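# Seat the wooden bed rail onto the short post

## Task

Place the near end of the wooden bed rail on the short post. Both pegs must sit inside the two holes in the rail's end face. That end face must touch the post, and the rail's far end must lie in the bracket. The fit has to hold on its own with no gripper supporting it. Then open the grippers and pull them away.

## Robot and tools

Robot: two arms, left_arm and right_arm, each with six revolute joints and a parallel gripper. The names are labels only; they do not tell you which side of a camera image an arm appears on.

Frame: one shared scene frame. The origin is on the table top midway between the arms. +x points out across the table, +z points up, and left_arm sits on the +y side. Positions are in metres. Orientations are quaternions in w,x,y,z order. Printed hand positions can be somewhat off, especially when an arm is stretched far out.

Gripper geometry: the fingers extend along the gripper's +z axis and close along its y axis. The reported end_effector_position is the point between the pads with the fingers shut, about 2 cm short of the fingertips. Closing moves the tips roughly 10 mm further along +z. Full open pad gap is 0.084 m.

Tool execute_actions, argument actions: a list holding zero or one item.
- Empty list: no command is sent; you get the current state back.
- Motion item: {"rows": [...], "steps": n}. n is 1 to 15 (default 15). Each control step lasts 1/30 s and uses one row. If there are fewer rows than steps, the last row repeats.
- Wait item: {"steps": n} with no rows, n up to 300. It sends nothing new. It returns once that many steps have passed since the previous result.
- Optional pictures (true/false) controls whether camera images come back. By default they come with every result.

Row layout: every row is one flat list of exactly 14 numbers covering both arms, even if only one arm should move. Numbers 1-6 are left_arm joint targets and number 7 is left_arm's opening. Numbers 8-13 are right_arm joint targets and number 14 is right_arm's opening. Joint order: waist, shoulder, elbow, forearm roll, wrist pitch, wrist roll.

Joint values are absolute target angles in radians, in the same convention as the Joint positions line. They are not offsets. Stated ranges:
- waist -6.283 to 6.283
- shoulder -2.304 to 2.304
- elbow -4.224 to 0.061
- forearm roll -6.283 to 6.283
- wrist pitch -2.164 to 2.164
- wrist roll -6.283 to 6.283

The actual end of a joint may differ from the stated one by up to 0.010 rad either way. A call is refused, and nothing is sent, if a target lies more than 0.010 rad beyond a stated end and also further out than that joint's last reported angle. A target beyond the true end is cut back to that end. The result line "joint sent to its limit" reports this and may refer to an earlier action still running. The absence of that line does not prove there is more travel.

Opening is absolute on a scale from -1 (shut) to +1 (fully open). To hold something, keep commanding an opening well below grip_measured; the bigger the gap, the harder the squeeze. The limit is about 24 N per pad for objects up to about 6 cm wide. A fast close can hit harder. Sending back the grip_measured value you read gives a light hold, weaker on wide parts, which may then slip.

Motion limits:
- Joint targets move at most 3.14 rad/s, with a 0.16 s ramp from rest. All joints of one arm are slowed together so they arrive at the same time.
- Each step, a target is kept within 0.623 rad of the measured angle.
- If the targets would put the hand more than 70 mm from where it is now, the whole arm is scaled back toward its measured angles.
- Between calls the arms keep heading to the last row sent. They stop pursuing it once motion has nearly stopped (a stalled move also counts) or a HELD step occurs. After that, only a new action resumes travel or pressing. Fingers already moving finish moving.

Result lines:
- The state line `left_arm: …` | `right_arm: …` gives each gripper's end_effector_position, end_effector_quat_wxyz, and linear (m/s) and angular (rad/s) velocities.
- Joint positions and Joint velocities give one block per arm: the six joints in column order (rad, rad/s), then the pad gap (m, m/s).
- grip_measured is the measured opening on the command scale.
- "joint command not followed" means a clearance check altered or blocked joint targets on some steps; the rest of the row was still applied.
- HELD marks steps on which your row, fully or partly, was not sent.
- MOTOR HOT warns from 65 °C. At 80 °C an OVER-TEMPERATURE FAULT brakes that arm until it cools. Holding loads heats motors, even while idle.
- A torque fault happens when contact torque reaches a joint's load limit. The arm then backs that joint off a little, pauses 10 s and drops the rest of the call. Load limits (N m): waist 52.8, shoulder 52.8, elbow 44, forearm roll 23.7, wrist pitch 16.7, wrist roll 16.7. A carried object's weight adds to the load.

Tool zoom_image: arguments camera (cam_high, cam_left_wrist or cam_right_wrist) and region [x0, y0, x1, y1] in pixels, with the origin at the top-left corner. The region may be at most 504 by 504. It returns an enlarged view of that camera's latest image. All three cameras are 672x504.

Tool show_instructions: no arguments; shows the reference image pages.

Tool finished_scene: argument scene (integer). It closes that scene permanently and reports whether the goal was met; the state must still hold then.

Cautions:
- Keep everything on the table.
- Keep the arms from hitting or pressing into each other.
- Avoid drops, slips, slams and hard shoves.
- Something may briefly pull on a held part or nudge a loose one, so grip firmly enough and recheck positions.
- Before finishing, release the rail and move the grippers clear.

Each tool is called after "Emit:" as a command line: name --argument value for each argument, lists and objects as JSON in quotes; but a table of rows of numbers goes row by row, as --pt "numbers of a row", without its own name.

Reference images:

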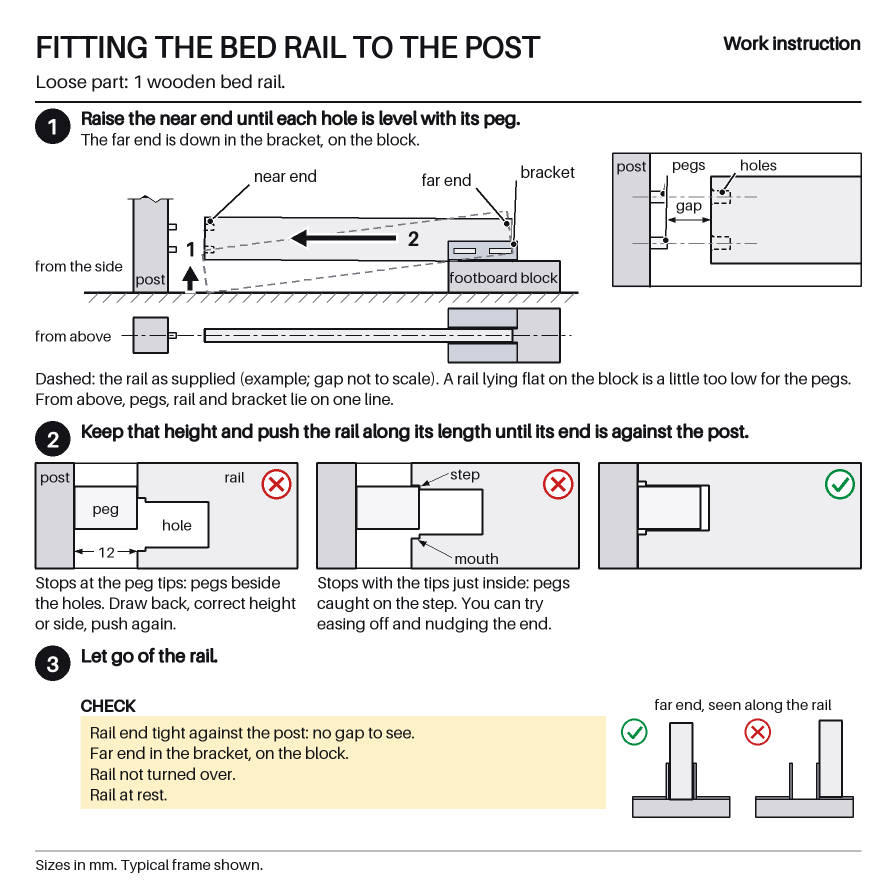

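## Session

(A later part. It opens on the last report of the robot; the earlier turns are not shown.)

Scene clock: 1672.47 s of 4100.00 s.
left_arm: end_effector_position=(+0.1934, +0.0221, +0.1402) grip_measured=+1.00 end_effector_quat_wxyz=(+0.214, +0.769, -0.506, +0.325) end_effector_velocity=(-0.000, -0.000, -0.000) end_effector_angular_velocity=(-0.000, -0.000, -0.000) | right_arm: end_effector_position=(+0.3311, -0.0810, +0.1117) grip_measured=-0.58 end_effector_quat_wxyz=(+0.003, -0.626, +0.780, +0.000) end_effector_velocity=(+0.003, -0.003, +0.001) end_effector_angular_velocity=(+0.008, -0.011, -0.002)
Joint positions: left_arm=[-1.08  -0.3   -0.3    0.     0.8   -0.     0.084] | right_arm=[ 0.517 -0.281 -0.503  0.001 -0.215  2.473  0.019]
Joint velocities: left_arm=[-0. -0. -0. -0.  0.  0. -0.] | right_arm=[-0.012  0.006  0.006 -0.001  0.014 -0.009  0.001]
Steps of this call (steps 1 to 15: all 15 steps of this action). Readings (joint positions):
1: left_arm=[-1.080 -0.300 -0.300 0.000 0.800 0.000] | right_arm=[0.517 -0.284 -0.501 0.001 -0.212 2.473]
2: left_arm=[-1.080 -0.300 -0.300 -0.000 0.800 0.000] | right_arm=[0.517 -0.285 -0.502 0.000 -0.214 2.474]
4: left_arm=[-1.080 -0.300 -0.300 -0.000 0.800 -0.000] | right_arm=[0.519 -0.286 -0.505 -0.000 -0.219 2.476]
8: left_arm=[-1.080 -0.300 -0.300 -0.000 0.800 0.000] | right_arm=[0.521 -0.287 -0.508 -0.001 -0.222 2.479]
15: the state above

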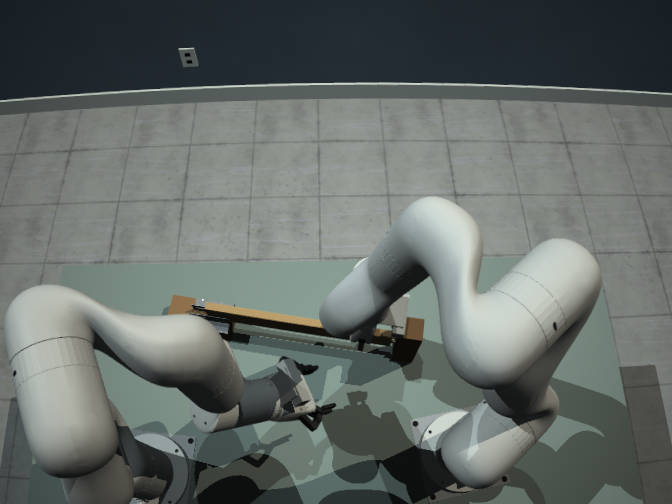

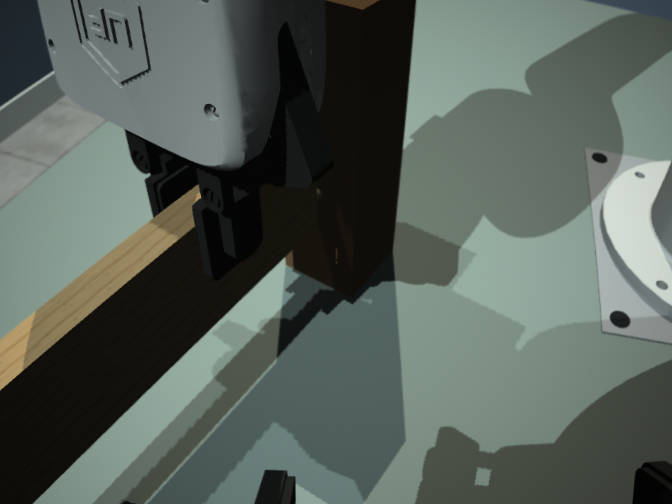

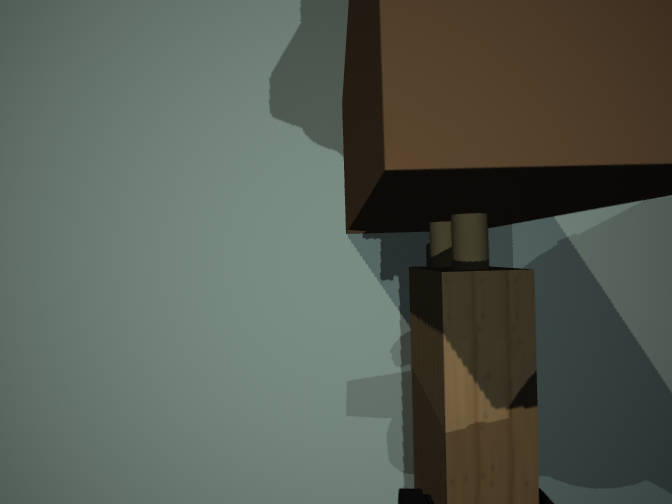

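Emit:
execute_actions --actions '[{"rows":[[-1.08,-0.3,-0.3,0,0.8,0,1,0.516,-0.283,-0.501,0,-0.216,2.473,-1],[-1.08,-0.3,-0.3,0,0.8,0,1,0.516,-0.284,-0.501,0,-0.215,2.473,-1],[-1.08,-0.3,-0.3,0,0.8,0,1,0.516,-0.285,-0.501,0,-0.214,2.473,-1],[-1.08,-0.3,-0.3,0,0.8,0,1,0.516,-0.286,-0.501,0,-0.213,2.473,-1],[-1.08,-0.3,-0.3,0,0.8,0,1,0.516,-0.287,-0.501,0,-0.212,2.473,-1],[-1.08,-0.3,-0.3,0,0.8,0,1,0.516,-0.288,-0.501,0,-0.211,2.473,-1],[-1.08,-0.3,-0.3,0,0.8,0,1,0.516,-0.289,-0.501,0,-0.210,2.473,-1],[-1.08,-0.3,-0.3,0,0.8,0,1,0.516,-0.290,-0.501,0,-0.209,2.473,-1],[-1.08,-0.3,-0.3,0,0.8,0,1,0.516,-0.291,-0.501,0,-0.208,2.473,-1],[-1.08,-0.3,-0.3,0,0.8,0,1,0.516,-0.292,-0.501,0,-0.207,2.473,-1],[-1.08,-0.3,-0.3,0,0.8,0,1,0.516,-0.293,-0.501,0,-0.206,2.473,-1],[-1.08,-0.3,-0.3,0,0.8,0,1,0.516,-0.294,-0.501,0,-0.205,2.473,-1],[-1.08,-0.3,-0.3,0,0.8,0,1,0.516,-0.296,-0.501,0,-0.203,2.473,-1],[-1.08,-0.3,-0.3,0,0.8,0,1,0.516,-0.298,-0.501,0,-0.201,2.473,-1],[-1.08,-0.3,-0.3,0,0.8,0,1,0.516,-0.300,-0.501,0,-0.199,2.473,-1]],"steps":15}]'

Emit:
execute_actions --actions '[{"rows":[[-1.08,-0.3,-0.3,0,0.8,0,1,0.516,-0.303,-0.501,0,-0.196,2.473,-1],[-1.08,-0.3,-0.3,0,0.8,0,1,0.516,-0.306,-0.501,0,-0.193,2.473,-1],[-1.08,-0.3,-0.3,0,0.8,0,1,0.516,-0.309,-0.501,0,-0.190,2.473,-1],[-1.08,-0.3,-0.3,0,0.8,0,1,0.516,-0.312,-0.501,0,-0.187,2.473,-1],[-1.08,-0.3,-0.3,0,0.8,0,1,0.516,-0.315,-0.501,0,-0.184,2.473,-1],[-1.08,-0.3,-0.3,0,0.8,0,1,0.516,-0.318,-0.501,0,-0.181,2.473,-1]],"steps":15}]'

Scene clock: 1700.53 s of 4100.00 s.
left_arm: end_effector_position=(+0.1934, +0.0221, +0.1402) grip_measured=+1.00 end_effector_quat_wxyz=(+0.214, +0.769, -0.506, +0.325) end_effector_velocity=(-0.001, -0.001, +0.000) end_effector_angular_velocity=(-0.001, -0.000, -0.002) | right_arm: end_effector_position=(+0.3292, -0.0833, +0.1066) grip_measured=-0.58 end_effector_quat_wxyz=(-0.000, -0.626, +0.780, -0.000) end_effector_velocity=(+0.002, +0.002, -0.008) end_effector_angular_velocity=(-0.002, +0.003, -0.000)
Joint positions: left_arm=[-1.08  -0.3   -0.3   -0.     0.8    0.     0.084] | right_arm=[ 0.516 -0.294 -0.5   -0.    -0.207  2.473  0.019]
Joint velocities: left_arm=[-0.002  0.001 -0.     0.001 -0.     0.     0.   ] | right_arm=[-0.001 -0.029 -0.011 -0.     0.015  0.     0.   ]
Steps of this call (steps 1 to 15: the robot went on to your last target; steps 16 to 90: nothing new was sent; then 24.57 s passed at rest; steps 91 to 105: all 15 steps of this action). Readings (joint positions):
91: left_arm=[-1.080 -0.300 -0.300 0.000 0.800 0.000] | right_arm=[0.515 -0.281 -0.501 0.000 -0.217 2.472]
92: left_arm=[-1.080 -0.300 -0.300 -0.000 0.800 -0.000] | right_arm=[0.515 -0.281 -0.501 -0.000 -0.217 2.472]
94: left_arm=[-1.080 -0.300 -0.300 -0.000 0.800 0.000] | right_arm=[0.515 -0.283 -0.502 -0.000 -0.216 2.473]
98: left_arm=[-1.080 -0.300 -0.300 0.000 0.800 0.000] | right_arm=[0.515 -0.286 -0.502 -0.000 -0.213 2.473]
105: the state above

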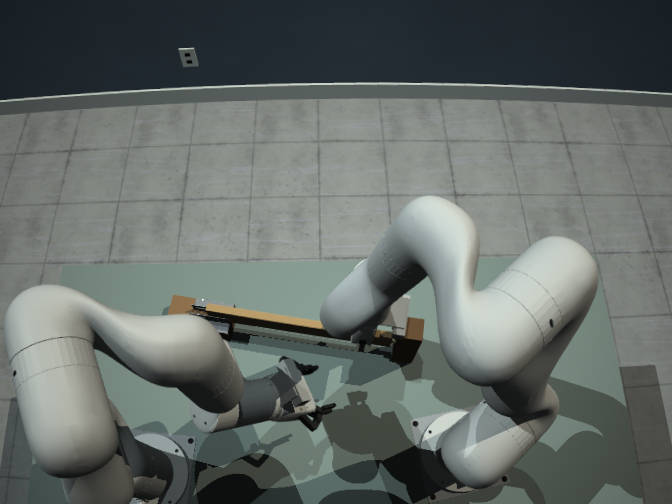

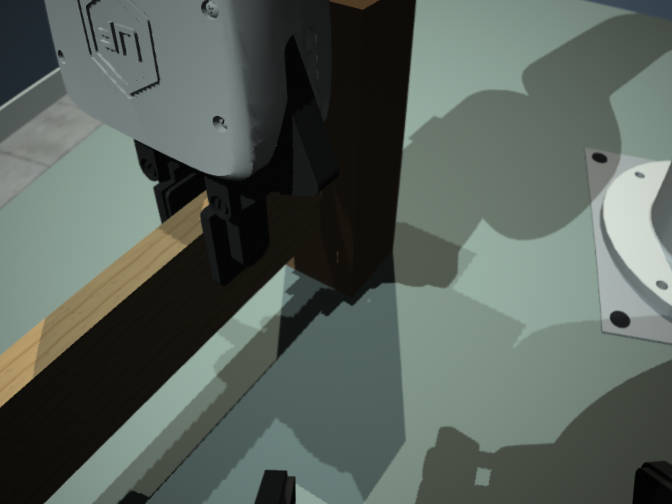

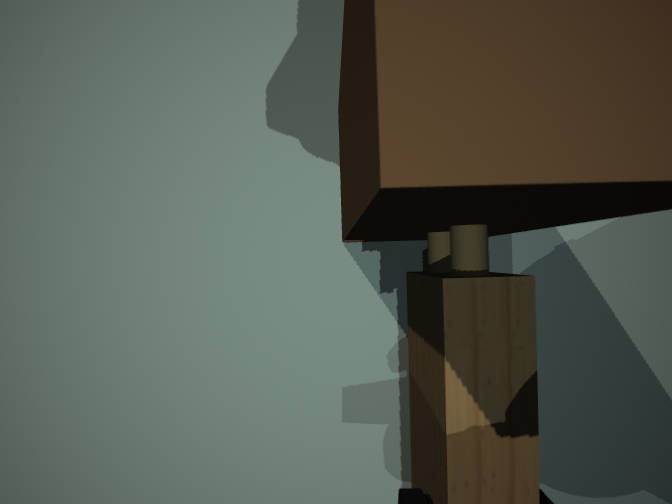

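Scene clock: 1701.03 s of 4100.00 s.
left_arm: end_effector_position=(+0.1934, +0.0221, +0.1402) grip_measured=+1.00 end_effector_quat_wxyz=(+0.214, +0.769, -0.506, +0.325) end_effector_velocity=(-0.000, -0.001, +0.001) end_effector_angular_velocity=(-0.001, -0.001, -0.001) | right_arm: end_effector_position=(+0.3294, -0.0831, +0.0985) grip_measured=-0.58 end_effector_quat_wxyz=(+0.001, -0.626, +0.780, -0.000) end_effector_velocity=(-0.000, +0.000, -0.002) end_effector_angular_velocity=(+0.001, -0.001, +0.001)
Joint positions: left_arm=[-1.08  -0.3   -0.3    0.     0.8   -0.     0.084] | right_arm=[ 0.516 -0.318 -0.501 -0.    -0.182  2.473  0.019]
Joint velocities: left_arm=[-0.001  0.001 -0.     0.     0.     0.     0.   ] | right_arm=[ 0.001 -0.004  0.001  0.     0.007 -0.    -0.   ]
Steps of this call (steps 1 to 15: all 15 steps of this action). Readings (joint positions):
1: left_arm=[-1.080 -0.300 -0.300 -0.000 0.800 -0.000] | right_arm=[0.515 -0.295 -0.501 -0.000 -0.206 2.473]
2: left_arm=[-1.080 -0.300 -0.300 -0.000 0.800 0.000] | right_arm=[0.515 -0.296 -0.501 -0.000 -0.206 2.473]
4: left_arm=[-1.080 -0.300 -0.300 -0.000 0.800 -0.000] | right_arm=[0.515 -0.301 -0.501 -0.000 -0.202 2.473]
8: left_arm=[-1.080 -0.300 -0.300 0.000 0.800 -0.000] | right_arm=[0.515 -0.312 -0.501 -0.000 -0.189 2.473]
15: the state above

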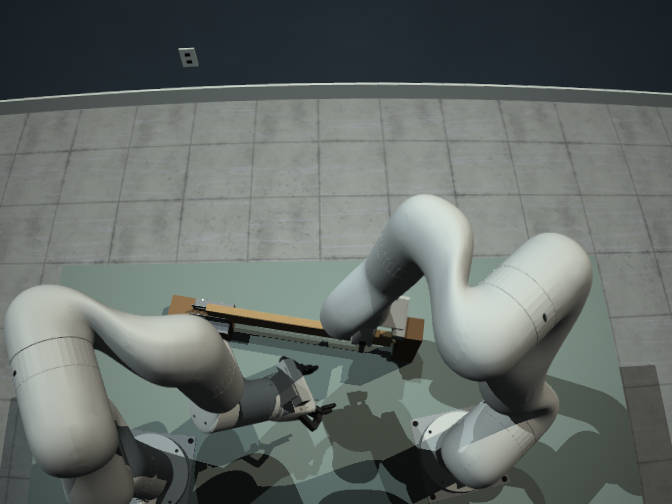

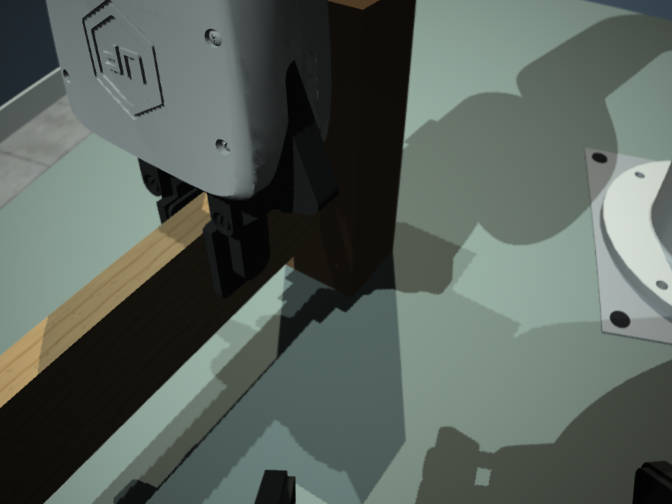

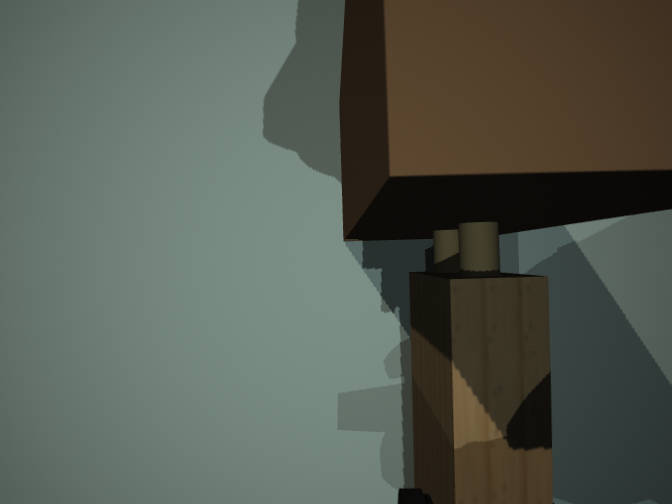

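Emit:
execute_actions --actions '[{"rows":[[-1.08,-0.3,-0.3,0,0.8,0,1,0.510,-0.311,-0.493,0,-0.180,2.467,-1]],"steps":15}]'

Emit:
execute_actions --actions '[{"rows":[[-1.08,-0.3,-0.3,0,0.8,0,1,0.504,-0.307,-0.485,0,-0.176,2.461,-1]],"steps":15}]'

Scene clock: 1710.77 s of 4100.00 s.
left_arm: end_effector_position=(+0.1934, +0.0221, +0.1402) grip_measured=+1.00 end_effector_quat_wxyz=(+0.214, +0.769, -0.506, +0.325) end_effector_velocity=(+0.000, +0.000, -0.000) end_effector_angular_velocity=(+0.001, +0.000, -0.000) | right_arm: end_effector_position=(+0.3291, -0.0858, +0.0990) grip_measured=-0.58 end_effector_quat_wxyz=(+0.003, -0.626, +0.780, +0.000) end_effector_velocity=(-0.001, -0.002, +0.000) end_effector_angular_velocity=(-0.002, +0.002, -0.002)
Joint positions: left_arm=[-1.08  -0.3   -0.3   -0.     0.8   -0.     0.084] | right_arm=[ 0.51  -0.311 -0.493  0.    -0.177  2.467  0.019]
Joint velocities: left_arm=[ 0.001 -0.     0.001  0.001 -0.001  0.     0.   ] | right_arm=[-0.003  0.003  0.003 -0.001 -0.002  0.     0.   ]
Steps of this call (steps 1 to 15: the robot went on to your last target; steps 16 to 90: nothing new was sent; then 6.23 s passed at rest; steps 91 to 105: all 15 steps of this action). Readings (joint positions):
91: left_arm=[-1.080 -0.300 -0.300 0.000 0.800 -0.000] | right_arm=[0.516 -0.318 -0.501 0.000 -0.181 2.473]
92: left_arm=[-1.080 -0.300 -0.300 0.000 0.800 -0.000] | right_arm=[0.515 -0.317 -0.500 0.000 -0.180 2.472]
94: left_arm=[-1.080 -0.300 -0.300 0.000 0.800 0.000] | right_arm=[0.514 -0.315 -0.497 0.001 -0.176 2.470]
98: left_arm=[-1.080 -0.300 -0.300 0.000 0.800 0.000] | right_arm=[0.512 -0.313 -0.494 0.001 -0.174 2.468]
105: the state above

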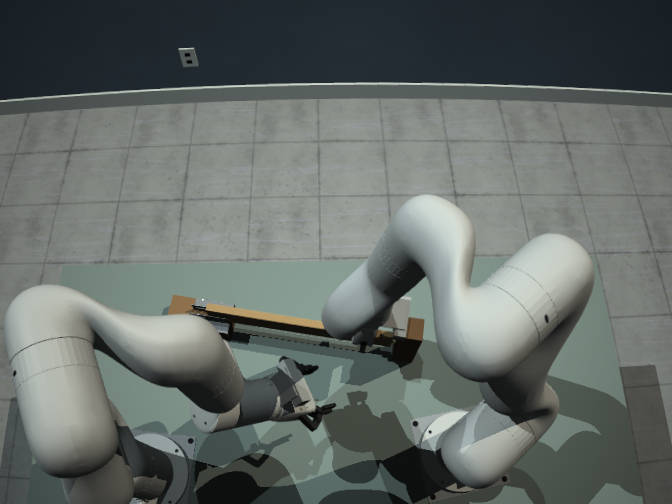

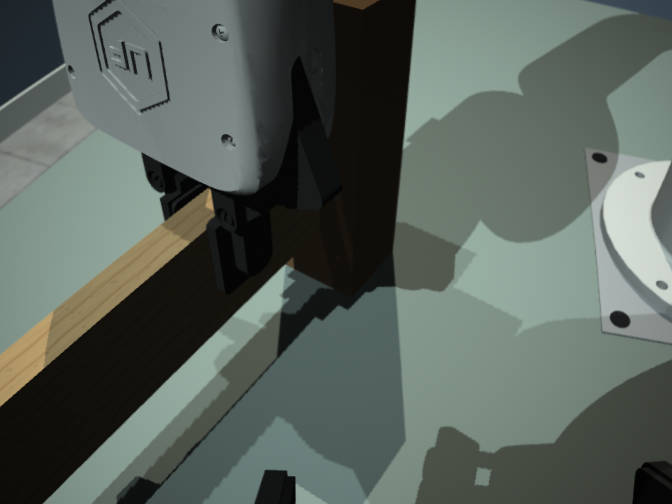

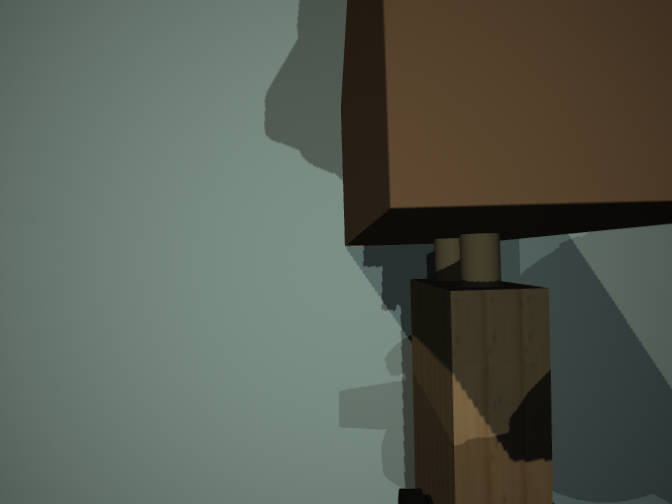

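Scene clock: 1711.27 s of 4100.00 s.
left_arm: end_effector_position=(+0.1934, +0.0221, +0.1402) grip_measured=+1.00 end_effector_quat_wxyz=(+0.214, +0.769, -0.506, +0.325) end_effector_velocity=(+0.000, +0.000, -0.000) end_effector_angular_velocity=(+0.000, +0.000, +0.001) | right_arm: end_effector_position=(+0.3284, -0.0891, +0.0989) grip_measured=-0.58 end_effector_quat_wxyz=(+0.003, -0.626, +0.780, -0.000) end_effector_velocity=(+0.000, +0.000, +0.000) end_effector_angular_velocity=(-0.000, +0.000, -0.001)
Joint positions: left_arm=[-1.08  -0.3   -0.3    0.     0.8    0.     0.084] | right_arm=[ 0.504 -0.307 -0.486  0.    -0.174  2.461  0.019]
Joint velocities: left_arm=[ 0.001 -0.001 -0.    -0.     0.    -0.    -0.   ] | right_arm=[-0.     0.    -0.001  0.    -0.002  0.     0.   ]
Steps of this call (steps 1 to 15: all 15 steps of this action). Readings (joint positions):
1: left_arm=[-1.080 -0.300 -0.300 -0.000 0.800 0.000] | right_arm=[0.510 -0.311 -0.493 0.000 -0.177 2.467]
2: left_arm=[-1.080 -0.300 -0.300 -0.000 0.800 -0.000] | right_arm=[0.509 -0.311 -0.492 0.000 -0.176 2.466]
4: left_arm=[-1.080 -0.300 -0.300 -0.000 0.800 -0.000] | right_arm=[0.507 -0.309 -0.489 0.000 -0.175 2.464]
8: left_arm=[-1.080 -0.300 -0.300 0.000 0.800 -0.000] | right_arm=[0.505 -0.307 -0.486 0.000 -0.174 2.462]
15: the state above

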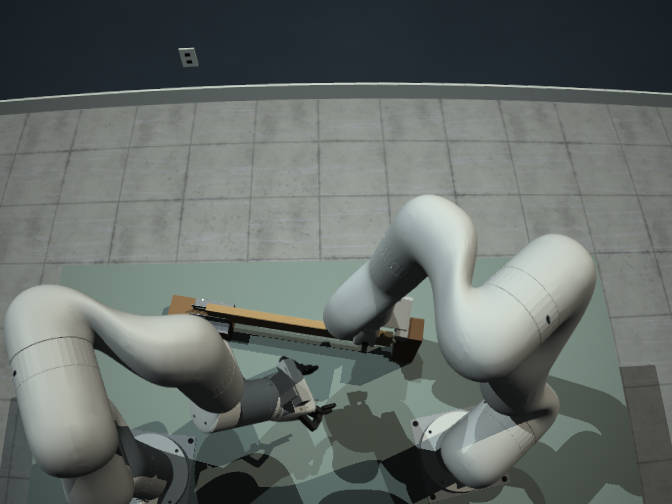

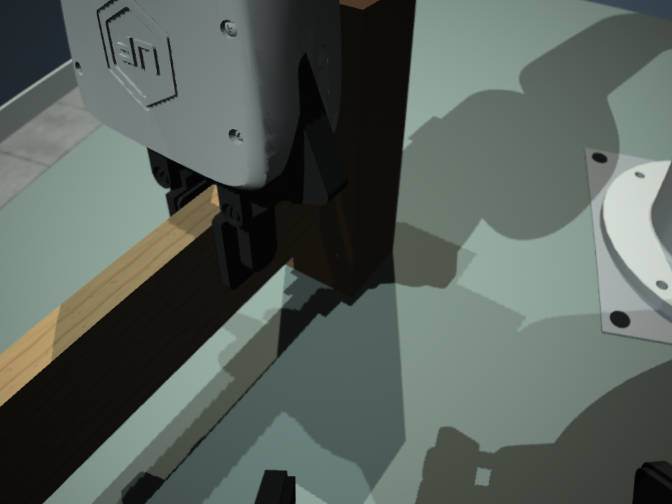

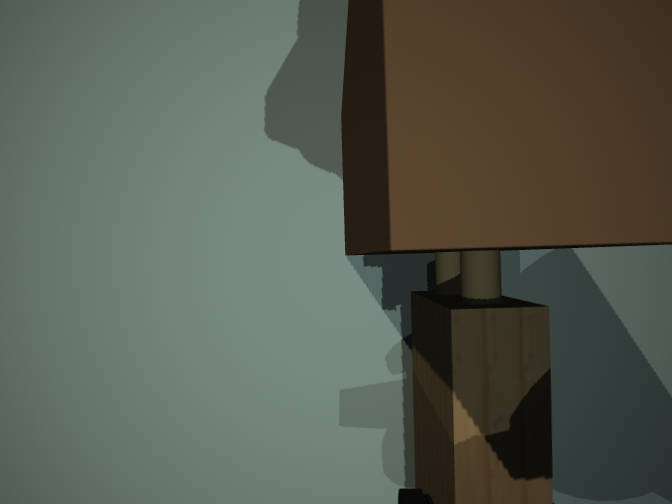

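Emit:
execute_actions --actions '[{"rows":[[-1.08,-0.3,-0.3,0,0.8,0,1,0.504,-0.306,-0.485,0,-0.177,2.461,-1],[-1.08,-0.3,-0.3,0,0.8,0,1,0.504,-0.306,-0.485,0,-0.177,2.461,-1],[-1.08,-0.3,-0.3,0,0.8,0,1,0.504,-0.305,-0.485,0,-0.178,2.461,-1],[-1.08,-0.3,-0.3,0,0.8,0,1,0.504,-0.305,-0.485,0,-0.178,2.461,-1],[-1.08,-0.3,-0.3,0,0.8,0,1,0.503,-0.304,-0.484,0,-0.179,2.460,-1],[-1.08,-0.3,-0.3,0,0.8,0,1,0.503,-0.303,-0.484,0,-0.179,2.460,-1],[-1.08,-0.3,-0.3,0,0.8,0,1,0.503,-0.302,-0.484,0,-0.180,2.460,-1],[-1.08,-0.3,-0.3,0,0.8,0,1,0.503,-0.301,-0.484,0,-0.181,2.460,-1],[-1.08,-0.3,-0.3,0,0.8,0,1,0.502,-0.300,-0.483,0,-0.181,2.459,-1],[-1.08,-0.3,-0.3,0,0.8,0,1,0.502,-0.299,-0.483,0,-0.182,2.459,-1],[-1.08,-0.3,-0.3,0,0.8,0,1,0.502,-0.298,-0.483,0,-0.183,2.459,-1],[-1.08,-0.3,-0.3,0,0.8,0,1,0.502,-0.297,-0.482,0,-0.184,2.459,-1]],"steps":15}]'

Emit:
zoom_image --camera "cam_right_wrist" --region '[390,200,570,340]'

Scene clock: 1727.70 s of 4100.00 s.
left_arm: end_effector_position=(+0.1934, +0.0221, +0.1402) grip_measured=+1.00 end_effector_quat_wxyz=(+0.214, +0.769, -0.506, +0.325) end_effector_velocity=(-0.000, -0.000, -0.000) end_effector_angular_velocity=(+0.001, +0.000, -0.000) | right_arm: end_effector_position=(+0.3276, -0.0912, +0.1008) grip_measured=-0.58 end_effector_quat_wxyz=(+0.002, -0.626, +0.780, -0.000) end_effector_velocity=(-0.002, -0.009, +0.005) end_effector_angular_velocity=(-0.013, +0.015, -0.008)
Joint positions: left_arm=[-1.08  -0.3   -0.3    0.     0.8    0.     0.084] | right_arm=[ 0.501 -0.298 -0.482 -0.001 -0.179  2.459  0.019]
Joint velocities: left_arm=[-0.    -0.001 -0.    -0.    -0.001 -0.     0.   ] | right_arm=[-0.017  0.018  0.006 -0.005 -0.033 -0.004  0.   ]
Steps of this call (steps 1 to 15: the robot went on to your last target; steps 16 to 90: nothing new was sent; then 12.93 s passed at rest; steps 91 to 105: all 15 steps of this action). Readings (joint positions):
91: left_arm=[-1.080 -0.300 -0.300 -0.000 0.800 -0.000] | right_arm=[0.504 -0.307 -0.486 -0.000 -0.174 2.461]
92: left_arm=[-1.080 -0.300 -0.300 -0.000 0.800 0.000] | right_arm=[0.504 -0.307 -0.486 0.000 -0.174 2.461]
94: left_arm=[-1.080 -0.300 -0.300 0.000 0.800 0.000] | right_arm=[0.504 -0.307 -0.486 0.000 -0.174 2.461]
98: left_arm=[-1.080 -0.300 -0.300 -0.000 0.800 0.000] | right_arm=[0.503 -0.305 -0.485 -0.000 -0.174 2.460]
105: the state above

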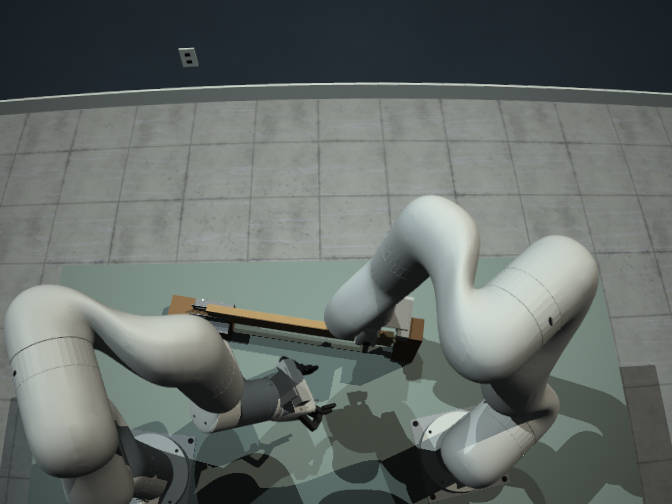

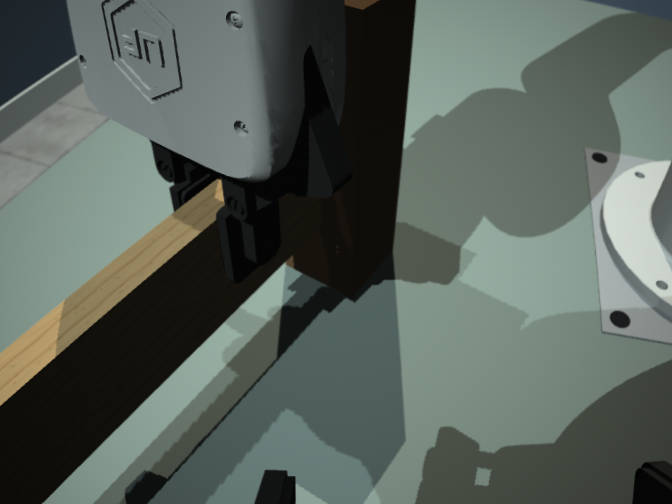

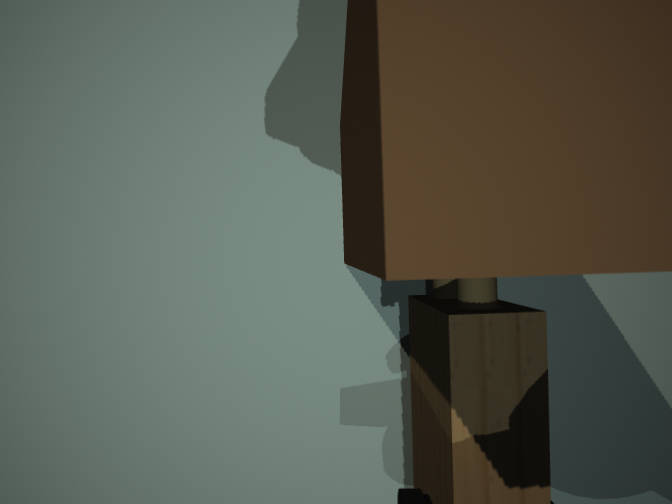

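Region (390, 200, 570, 340) of cam_right_wrist's 672x504 image, scaled by 2.800, with more detail than that image has.

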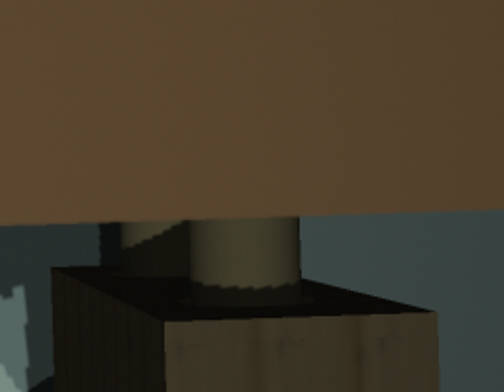

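It's moving in (velocity seen). Keep pushing gently.

Emit:
execute_actions --actions '[{"rows":[[-1.08,-0.3,-0.3,0,0.8,0,1,0.500,-0.296,-0.480,0,-0.183,2.457,-1],[-1.08,-0.3,-0.3,0,0.8,0,1,0.499,-0.295,-0.479,0,-0.182,2.456,-1],[-1.08,-0.3,-0.3,0,0.8,0,1,0.498,-0.294,-0.477,0,-0.182,2.455,-1],[-1.08,-0.3,-0.3,0,0.8,0,1,0.497,-0.293,-0.476,0,-0.181,2.454,-1],[-1.08,-0.3,-0.3,0,0.8,0,1,0.496,-0.293,-0.474,0,-0.181,2.453,-1]],"steps":15}]'

Scene clock: 1735.03 s of 4100.00 s.
left_arm: end_effector_position=(+0.1934, +0.0221, +0.1402) grip_measured=+1.00 end_effector_quat_wxyz=(+0.214, +0.769, -0.506, +0.325) end_effector_velocity=(+0.000, +0.001, -0.001) end_effector_angular_velocity=(+0.002, +0.001, +0.001) | right_arm: end_effector_position=(+0.3271, -0.0935, +0.1012) grip_measured=-0.58 end_effector_quat_wxyz=(+0.003, -0.626, +0.780, -0.000) end_effector_velocity=(-0.001, -0.002, -0.001) end_effector_angular_velocity=(-0.001, +0.001, -0.004)
Joint positions: left_arm=[-1.08  -0.3   -0.3    0.     0.8    0.     0.084] | right_arm=[ 0.496 -0.293 -0.475  0.    -0.175  2.453  0.019]
Joint velocities: left_arm=[ 0.001 -0.001  0.001 -0.    -0.001  0.    -0.   ] | right_arm=[-0.003 -0.001  0.004 -0.001  0.004  0.001  0.   ]
Steps of this call (steps 1 to 15: the robot went on to your last target; steps 16 to 90: nothing new was sent; then 3.83 s passed at rest; steps 91 to 105: all 15 steps of this action). Readings (joint positions):
91: left_arm=[-1.080 -0.300 -0.300 0.000 0.800 -0.000] | right_arm=[0.502 -0.297 -0.482 -0.000 -0.181 2.459]
92: left_arm=[-1.080 -0.300 -0.300 -0.000 0.800 -0.000] | right_arm=[0.502 -0.297 -0.482 0.000 -0.181 2.459]
94: left_arm=[-1.080 -0.300 -0.300 -0.000 0.800 0.000] | right_arm=[0.501 -0.296 -0.481 0.000 -0.180 2.457]
98: left_arm=[-1.080 -0.300 -0.300 -0.000 0.800 -0.000] | right_arm=[0.499 -0.293 -0.477 0.000 -0.177 2.454]
105: the state above

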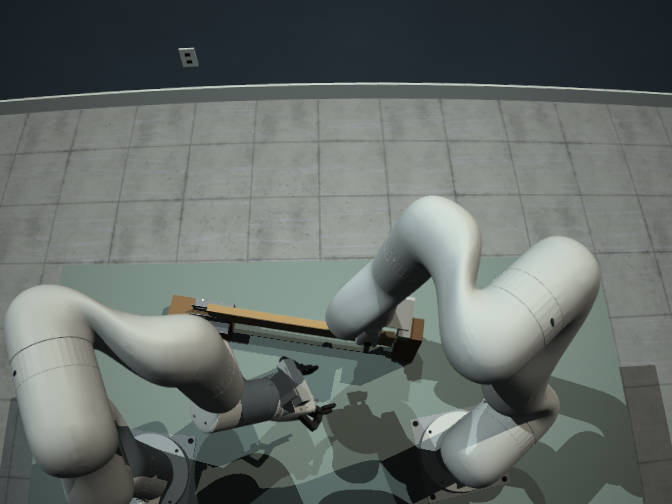

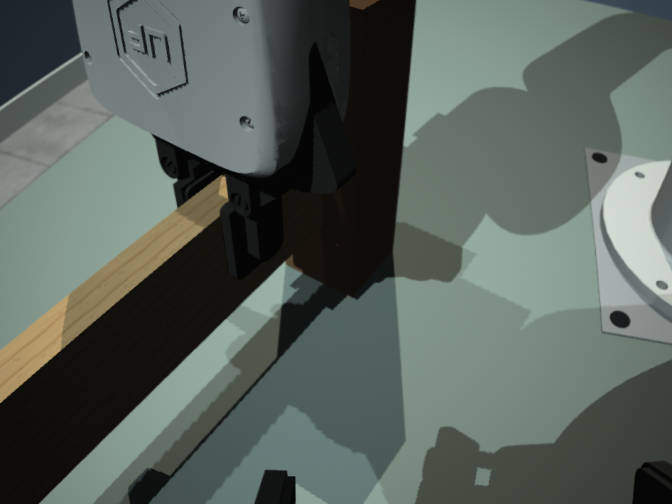

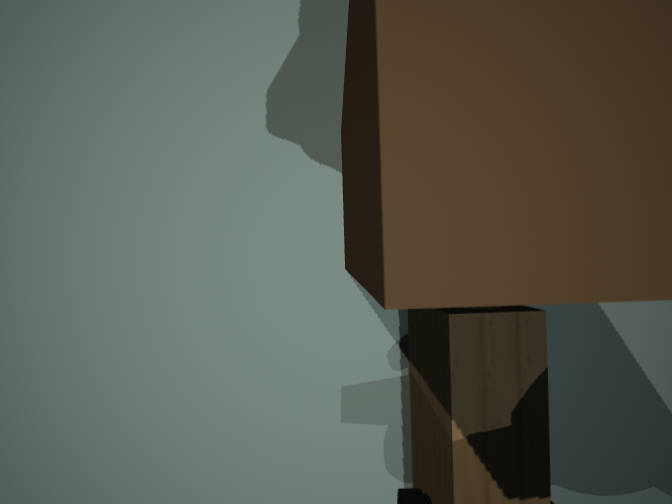

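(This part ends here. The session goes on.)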